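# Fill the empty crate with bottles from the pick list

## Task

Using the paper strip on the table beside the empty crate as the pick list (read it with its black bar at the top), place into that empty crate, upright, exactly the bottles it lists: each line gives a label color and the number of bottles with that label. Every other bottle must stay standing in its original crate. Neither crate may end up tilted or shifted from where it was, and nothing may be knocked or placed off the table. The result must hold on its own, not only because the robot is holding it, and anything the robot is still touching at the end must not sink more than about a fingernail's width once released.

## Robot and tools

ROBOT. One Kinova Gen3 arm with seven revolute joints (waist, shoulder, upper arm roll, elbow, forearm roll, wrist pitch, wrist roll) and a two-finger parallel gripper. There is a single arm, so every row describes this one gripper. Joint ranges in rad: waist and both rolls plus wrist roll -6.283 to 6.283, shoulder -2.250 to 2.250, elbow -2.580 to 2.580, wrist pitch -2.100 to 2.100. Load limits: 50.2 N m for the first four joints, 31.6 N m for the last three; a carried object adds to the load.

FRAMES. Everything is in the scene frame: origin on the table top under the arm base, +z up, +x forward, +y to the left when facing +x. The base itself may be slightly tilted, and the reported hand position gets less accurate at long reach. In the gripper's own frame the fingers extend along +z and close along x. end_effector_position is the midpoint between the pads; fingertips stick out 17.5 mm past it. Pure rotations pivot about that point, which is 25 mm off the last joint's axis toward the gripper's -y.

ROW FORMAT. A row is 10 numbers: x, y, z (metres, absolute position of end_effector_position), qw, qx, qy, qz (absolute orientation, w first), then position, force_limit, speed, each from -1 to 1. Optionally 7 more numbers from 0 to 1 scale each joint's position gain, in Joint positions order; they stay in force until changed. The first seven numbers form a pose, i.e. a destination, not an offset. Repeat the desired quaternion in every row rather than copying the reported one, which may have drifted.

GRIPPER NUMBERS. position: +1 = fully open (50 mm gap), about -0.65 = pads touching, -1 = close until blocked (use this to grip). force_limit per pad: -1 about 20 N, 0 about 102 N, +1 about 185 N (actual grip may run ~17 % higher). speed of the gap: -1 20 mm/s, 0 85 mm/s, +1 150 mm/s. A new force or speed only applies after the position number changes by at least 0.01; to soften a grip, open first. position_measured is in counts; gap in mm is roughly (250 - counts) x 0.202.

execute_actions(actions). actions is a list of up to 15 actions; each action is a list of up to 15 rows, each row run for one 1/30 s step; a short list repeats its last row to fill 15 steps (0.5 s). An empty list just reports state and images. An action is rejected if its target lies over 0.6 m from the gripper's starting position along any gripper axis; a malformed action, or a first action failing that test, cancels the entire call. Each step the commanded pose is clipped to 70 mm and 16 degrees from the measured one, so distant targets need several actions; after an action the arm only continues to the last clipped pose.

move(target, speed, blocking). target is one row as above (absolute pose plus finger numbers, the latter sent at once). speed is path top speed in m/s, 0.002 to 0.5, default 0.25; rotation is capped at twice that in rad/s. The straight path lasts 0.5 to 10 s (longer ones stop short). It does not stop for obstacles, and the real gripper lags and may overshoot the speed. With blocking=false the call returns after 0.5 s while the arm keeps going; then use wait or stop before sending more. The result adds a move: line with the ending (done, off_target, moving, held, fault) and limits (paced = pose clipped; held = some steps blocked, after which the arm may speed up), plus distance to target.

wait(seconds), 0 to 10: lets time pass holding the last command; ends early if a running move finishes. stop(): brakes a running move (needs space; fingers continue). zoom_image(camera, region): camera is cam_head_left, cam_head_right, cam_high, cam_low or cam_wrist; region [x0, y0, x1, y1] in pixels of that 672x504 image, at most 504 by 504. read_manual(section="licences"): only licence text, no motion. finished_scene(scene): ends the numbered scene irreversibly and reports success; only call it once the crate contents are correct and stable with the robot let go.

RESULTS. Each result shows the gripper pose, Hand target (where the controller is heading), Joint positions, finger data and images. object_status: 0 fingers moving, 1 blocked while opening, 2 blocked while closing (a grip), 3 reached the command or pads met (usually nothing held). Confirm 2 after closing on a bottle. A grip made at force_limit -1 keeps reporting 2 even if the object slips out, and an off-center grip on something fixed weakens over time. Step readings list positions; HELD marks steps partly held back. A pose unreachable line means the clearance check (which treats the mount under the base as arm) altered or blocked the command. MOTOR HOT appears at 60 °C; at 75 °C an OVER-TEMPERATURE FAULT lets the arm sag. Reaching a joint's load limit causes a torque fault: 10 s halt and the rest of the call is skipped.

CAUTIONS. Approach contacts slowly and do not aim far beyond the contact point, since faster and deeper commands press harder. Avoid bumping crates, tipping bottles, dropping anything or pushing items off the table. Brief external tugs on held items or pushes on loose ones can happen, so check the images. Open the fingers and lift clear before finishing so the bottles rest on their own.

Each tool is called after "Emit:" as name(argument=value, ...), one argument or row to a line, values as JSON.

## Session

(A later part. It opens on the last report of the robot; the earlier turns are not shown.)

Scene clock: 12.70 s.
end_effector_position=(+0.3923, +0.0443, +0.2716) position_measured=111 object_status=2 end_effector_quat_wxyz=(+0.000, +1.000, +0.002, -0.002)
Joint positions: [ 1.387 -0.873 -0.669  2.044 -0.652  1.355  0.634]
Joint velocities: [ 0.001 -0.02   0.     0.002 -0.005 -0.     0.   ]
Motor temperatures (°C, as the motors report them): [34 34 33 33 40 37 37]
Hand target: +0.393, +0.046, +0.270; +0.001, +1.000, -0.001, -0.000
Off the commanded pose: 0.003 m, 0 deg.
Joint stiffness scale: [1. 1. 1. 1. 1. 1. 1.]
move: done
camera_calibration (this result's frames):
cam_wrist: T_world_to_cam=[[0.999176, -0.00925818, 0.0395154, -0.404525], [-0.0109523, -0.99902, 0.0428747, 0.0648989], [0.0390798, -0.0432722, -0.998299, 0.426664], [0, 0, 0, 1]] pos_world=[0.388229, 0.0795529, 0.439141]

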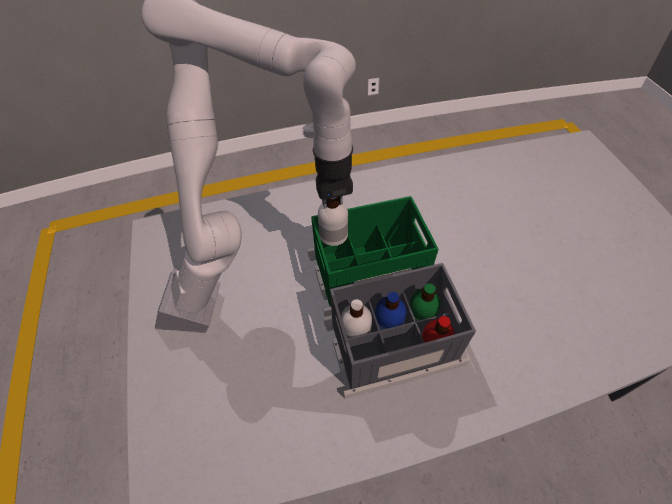

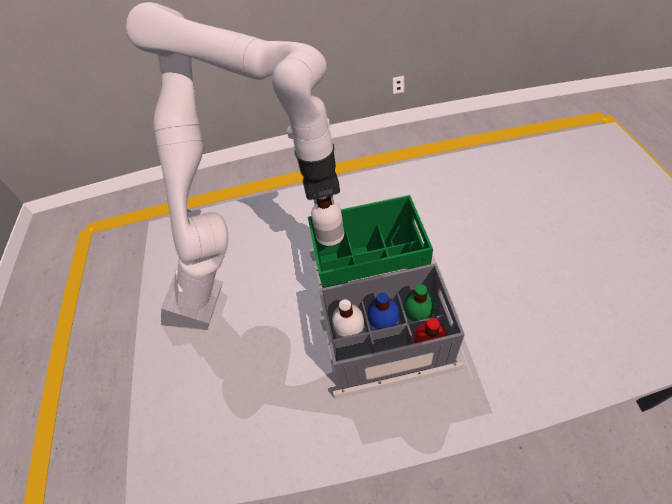

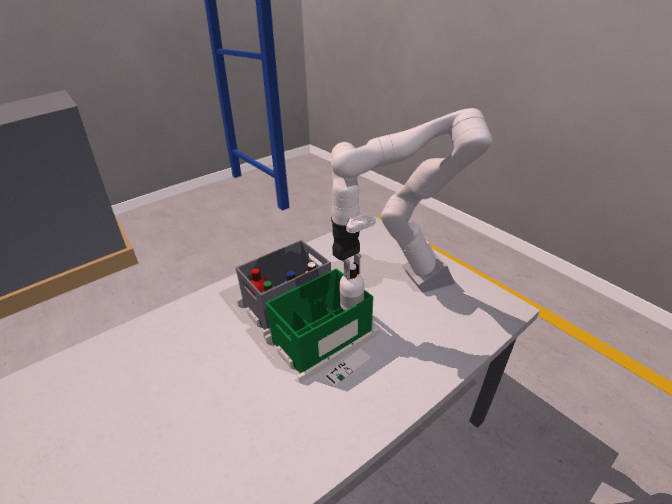

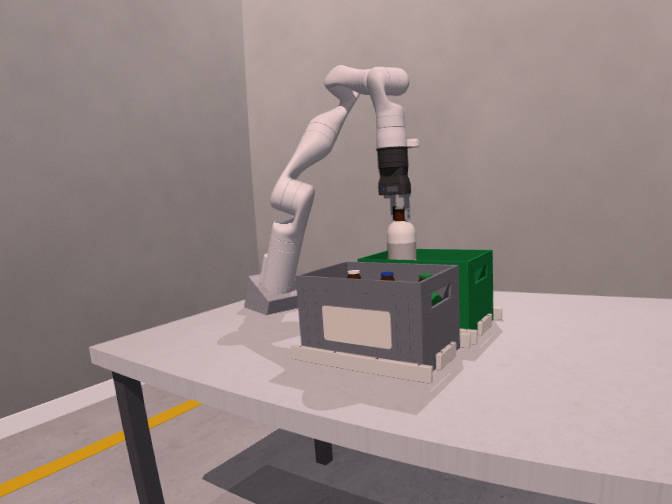

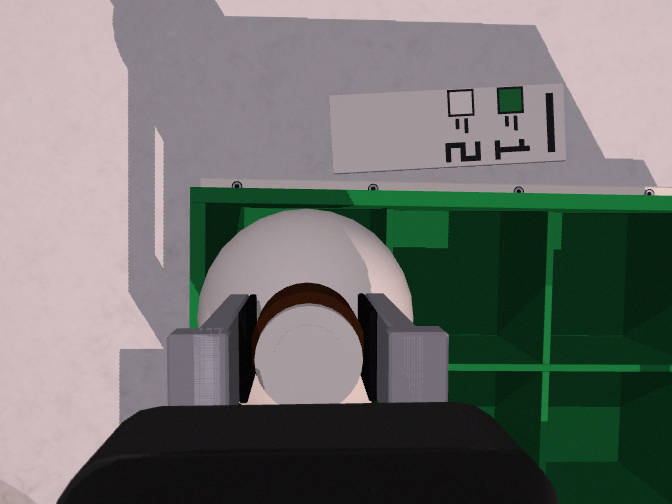

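Emit:
move(
  target=[0.393, 0.043, 0.149, 0, 1, 0, 0, -1, 0, 0],
  speed=0.1,
)

Emit:
move(
  target=[0.393, 0.043, 0.149, 0, 1, 0, 0, 0.7, 0, 0],
)

Emit:
move(
  target=[0.393, 0.043, 0.25, 0, 1, 0, 0, 0.7, 0, 0],
)

Emit:
move(
  target=[0.388, -0.177, 0.24, 0, 1, 0, 0, 0.7, 0, 0],
)

Scene clock: 14.67 s.
end_effector_position=(+0.3930, +0.0431, +0.1508) position_measured=111 object_status=2 end_effector_quat_wxyz=(+0.001, +1.000, +0.000, +0.000)
Joint positions: [ 1.537 -0.787 -1.045  2.28  -0.86   0.924  0.733]
Joint velocities: [ 0.002  0.015 -0.004  0.     0.001 -0.009 -0.   ]
Motor temperatures (°C, as the motors report them): [34 34 33 33 40 37 37]
Hand target: +0.393, +0.043, +0.149; +0.000, +1.000, -0.000, -0.000
Off the commanded pose: 0.002 m, 0 deg.
Joint stiffness scale: [1. 1. 1. 1. 1. 1. 1.]
move: done
camera_calibration (this result's frames):
cam_wrist: T_world_to_cam=[[0.998929, -0.0127516, 0.0444771, -0.400919], [-0.0147733, -0.998858, 0.0454262, 0.0699839], [0.043847, -0.0460346, -0.997977, 0.304166], [0, 0, 0, 1]] pos_world=[0.388187, 0.0787938, 0.318204]

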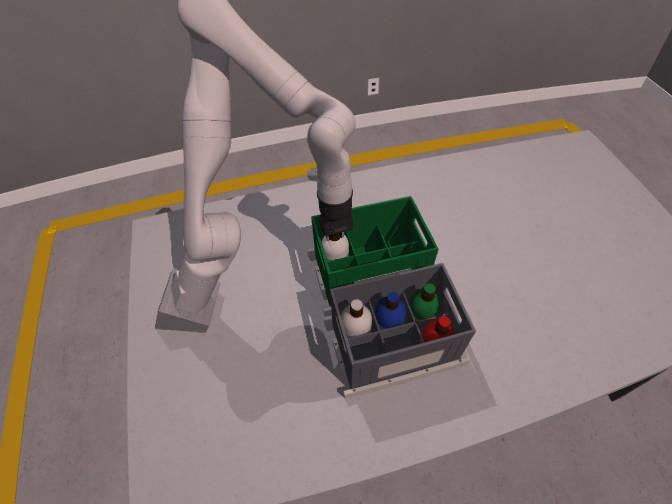

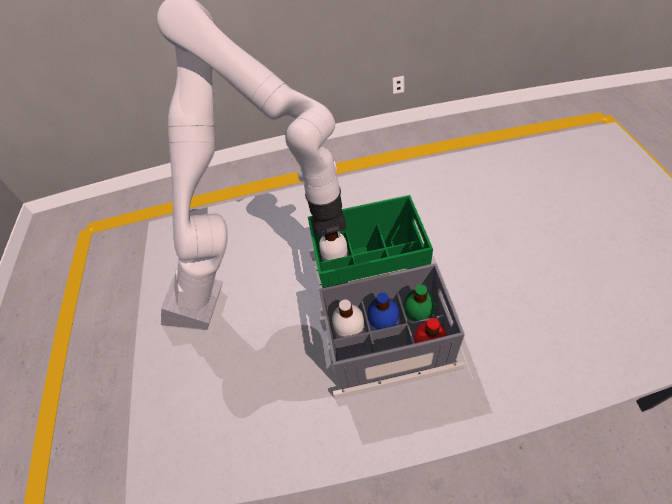

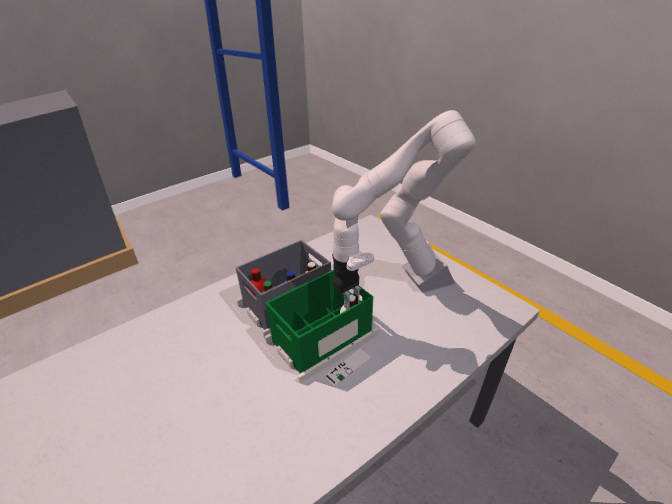

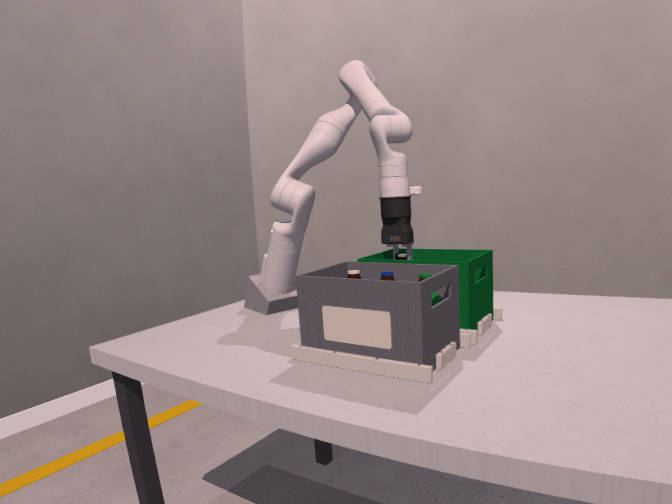

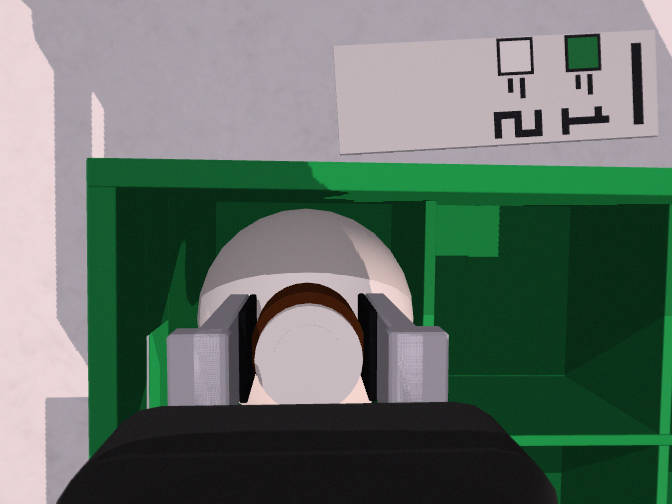

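Scene clock: 15.37 s.
end_effector_position=(+0.3932, +0.0431, +0.1504) position_measured=48 object_status=3 end_effector_quat_wxyz=(+0.001, +1.000, +0.000, +0.000)
Joint positions: [ 1.538 -0.784 -1.047  2.28  -0.86   0.922  0.733]
Joint velocities: [ 0.     0.003 -0.001  0.    -0.    -0.003  0.001]
Motor temperatures (°C, as the motors report them): [34 34 33 33 40 37 37]
Hand target: +0.393, +0.043, +0.149; +0.000, +1.000, -0.000, -0.000
Off the commanded pose: 0.001 m, 0 deg.
Joint stiffness scale: [1. 1. 1. 1. 1. 1. 1.]
move: done
camera_calibration (this result's frames):
cam_wrist: T_world_to_cam=[[0.998945, -0.0128699, 0.0440787, -0.401088], [-0.0147966, -0.998937, 0.0436665, 0.0703187], [0.0434698, -0.0442727, -0.998073, 0.303838], [0, 0, 0, 1]] pos_world=[0.388498, 0.0785336, 0.317861]

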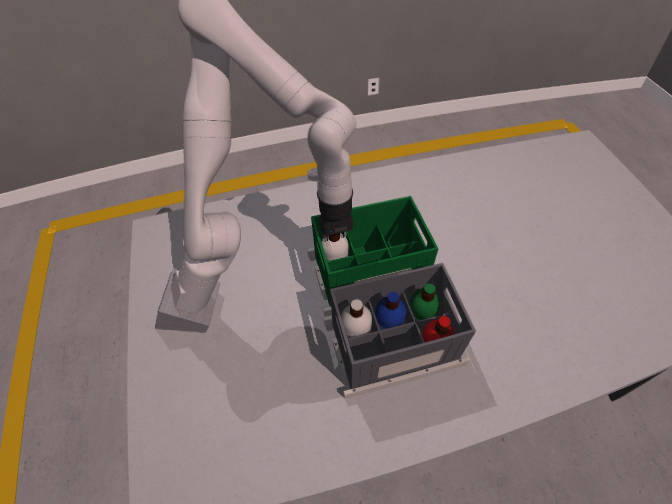

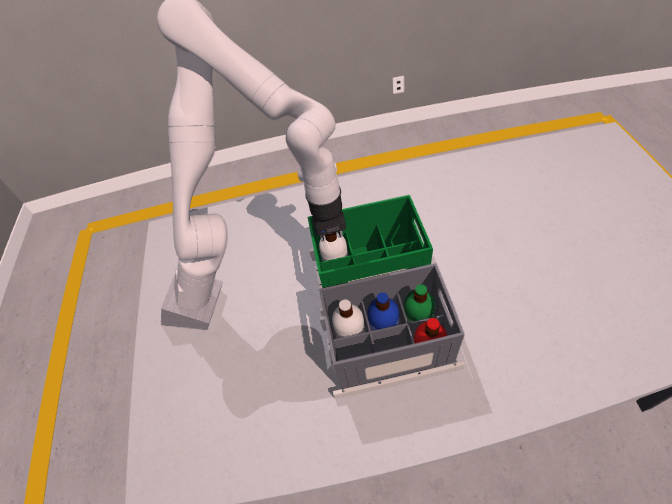

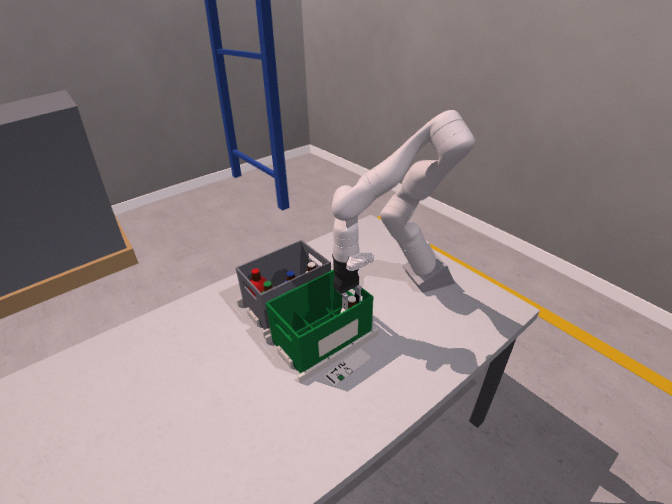

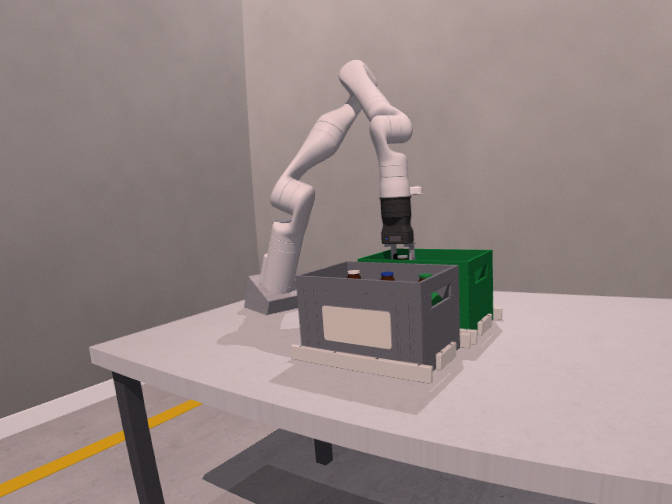

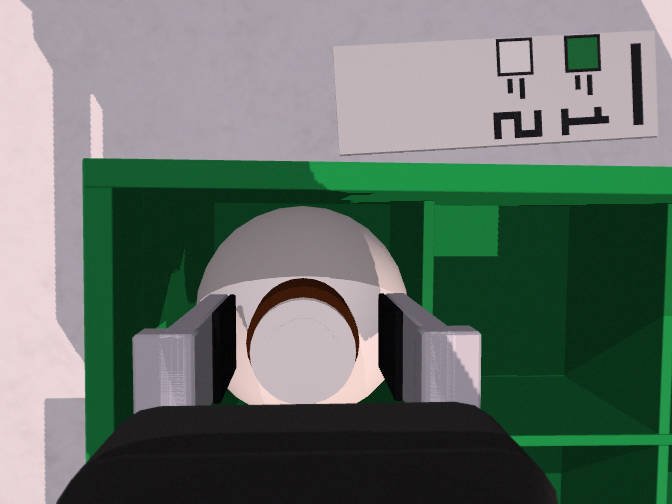

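Scene clock: 16.30 s.
end_effector_position=(+0.3937, +0.0433, +0.2479) position_measured=48 object_status=3 end_effector_quat_wxyz=(-0.002, +1.000, -0.000, -0.000)
Joint positions: [ 1.397 -0.855 -0.726  2.099 -0.68   1.267  0.639]
Joint velocities: [ 0.001 -0.009  0.003 -0.002  0.001  0.004 -0.001]
Motor temperatures (°C, as the motors report them): [34 34 33 33 40 37 37]
Hand target: +0.393, +0.043, +0.250; -0.000, +1.000, +0.000, +0.000
Off the commanded pose: 0.002 m, 0 deg.
Joint stiffness scale: [1. 1. 1. 1. 1. 1. 1.]
move: done
camera_calibration (this result's frames):
cam_wrist: T_world_to_cam=[[0.998933, -0.0144844, 0.0438472, -0.405728], [-0.0161978, -0.999109, 0.038976, 0.0680259], [0.0432436, -0.0396446, -0.998278, 0.401075], [0, 0, 0, 1]] pos_world=[0.389053, 0.0779891, 0.415523]

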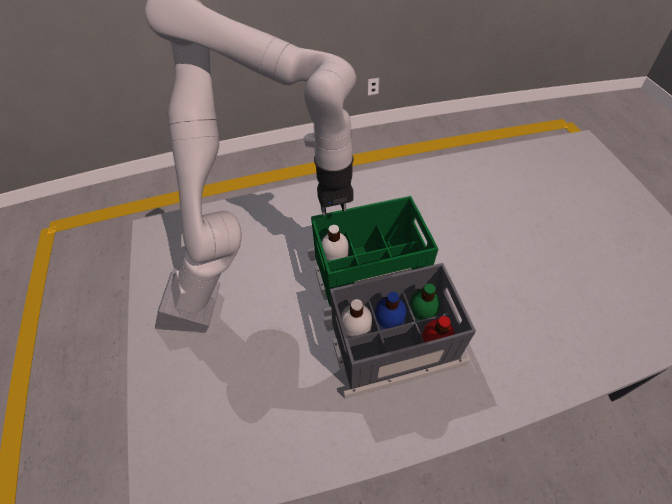

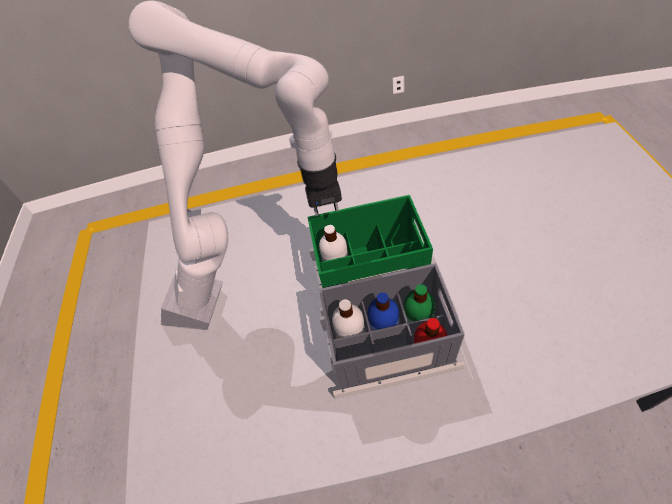

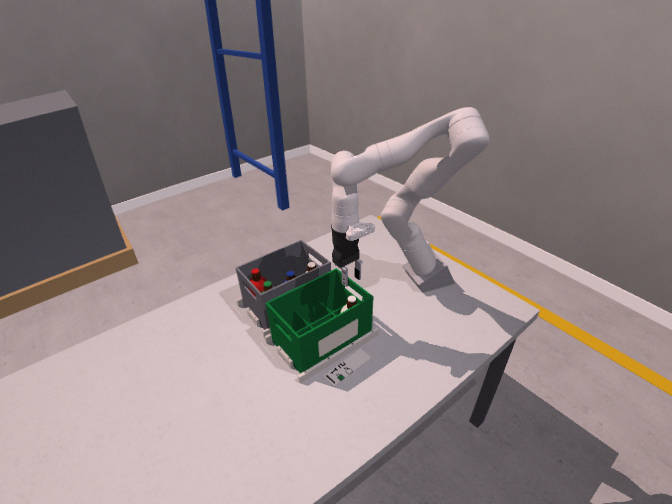

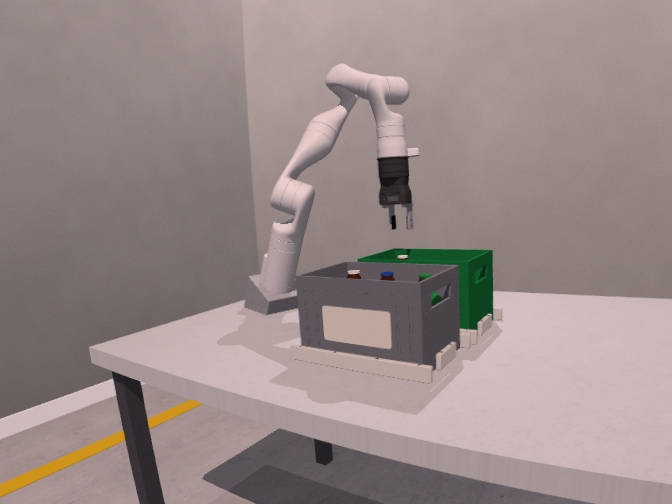

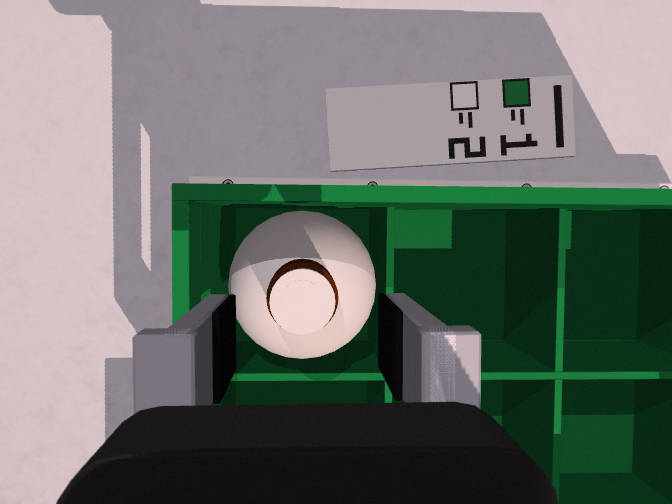

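Scene clock: 17.70 s.
end_effector_position=(+0.3896, -0.1708, +0.2396) position_measured=48 object_status=3 end_effector_quat_wxyz=(-0.005, +1.000, -0.002, +0.001)
Joint positions: [ 1.465 -0.386 -0.427  2.045 -0.474  1.073  1.034]
Joint velocities: [-0.001  0.014 -0.    -0.002  0.001  0.001 -0.001]
Motor temperatures (°C, as the motors report them): [34 34 33 33 40 37 37]
Hand target: +0.389, -0.176, +0.240; -0.001, +1.000, +0.000, +0.001
Off the commanded pose: 0.006 m, 1 deg.
Joint stiffness scale: [1. 1. 1. 1. 1. 1. 1.]
move: off_target
camera_calibration (this result's frames):
cam_wrist: T_world_to_cam=[[0.998795, -0.0169492, 0.0460604, -0.405261], [-0.0184505, -0.999306, 0.0323665, -0.143266], [0.0454798, -0.0331773, -0.998414, 0.384758], [0, 0, 0, 1]] pos_world=[0.38463, -0.137271, 0.407451]

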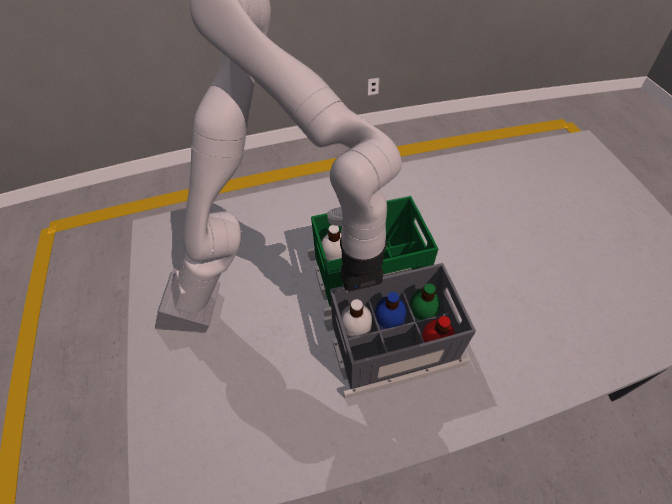

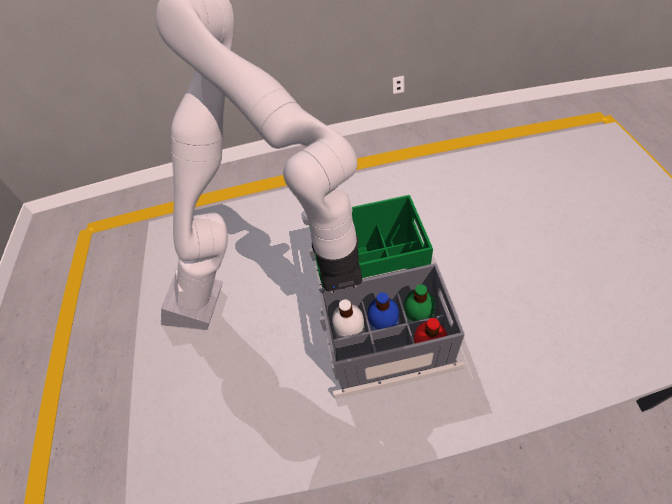

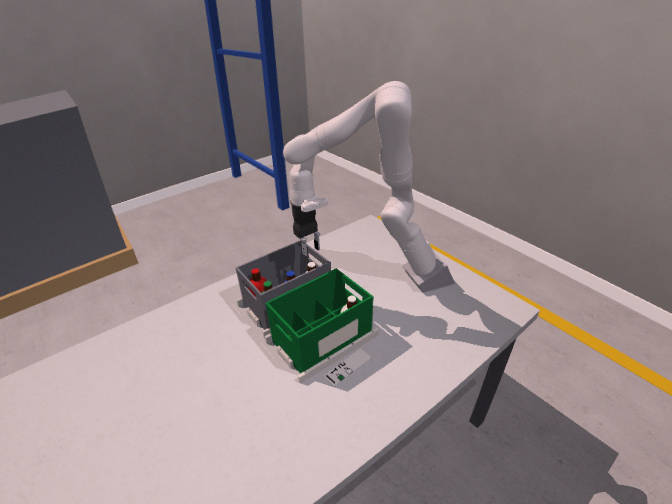

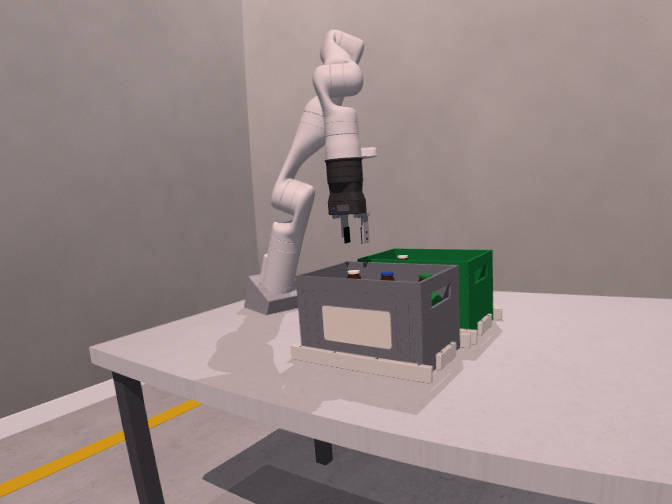

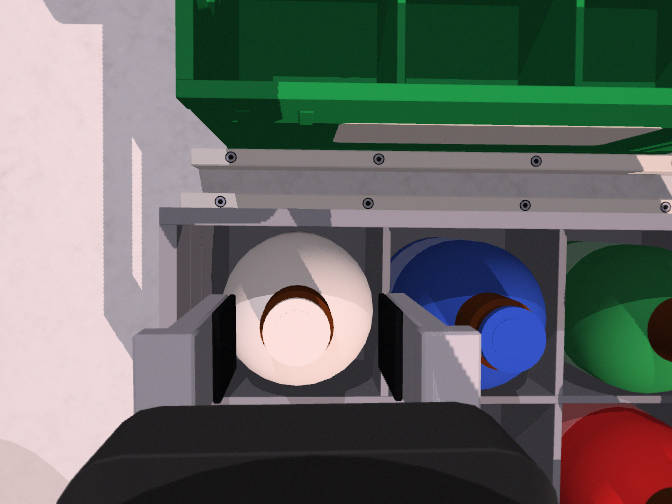

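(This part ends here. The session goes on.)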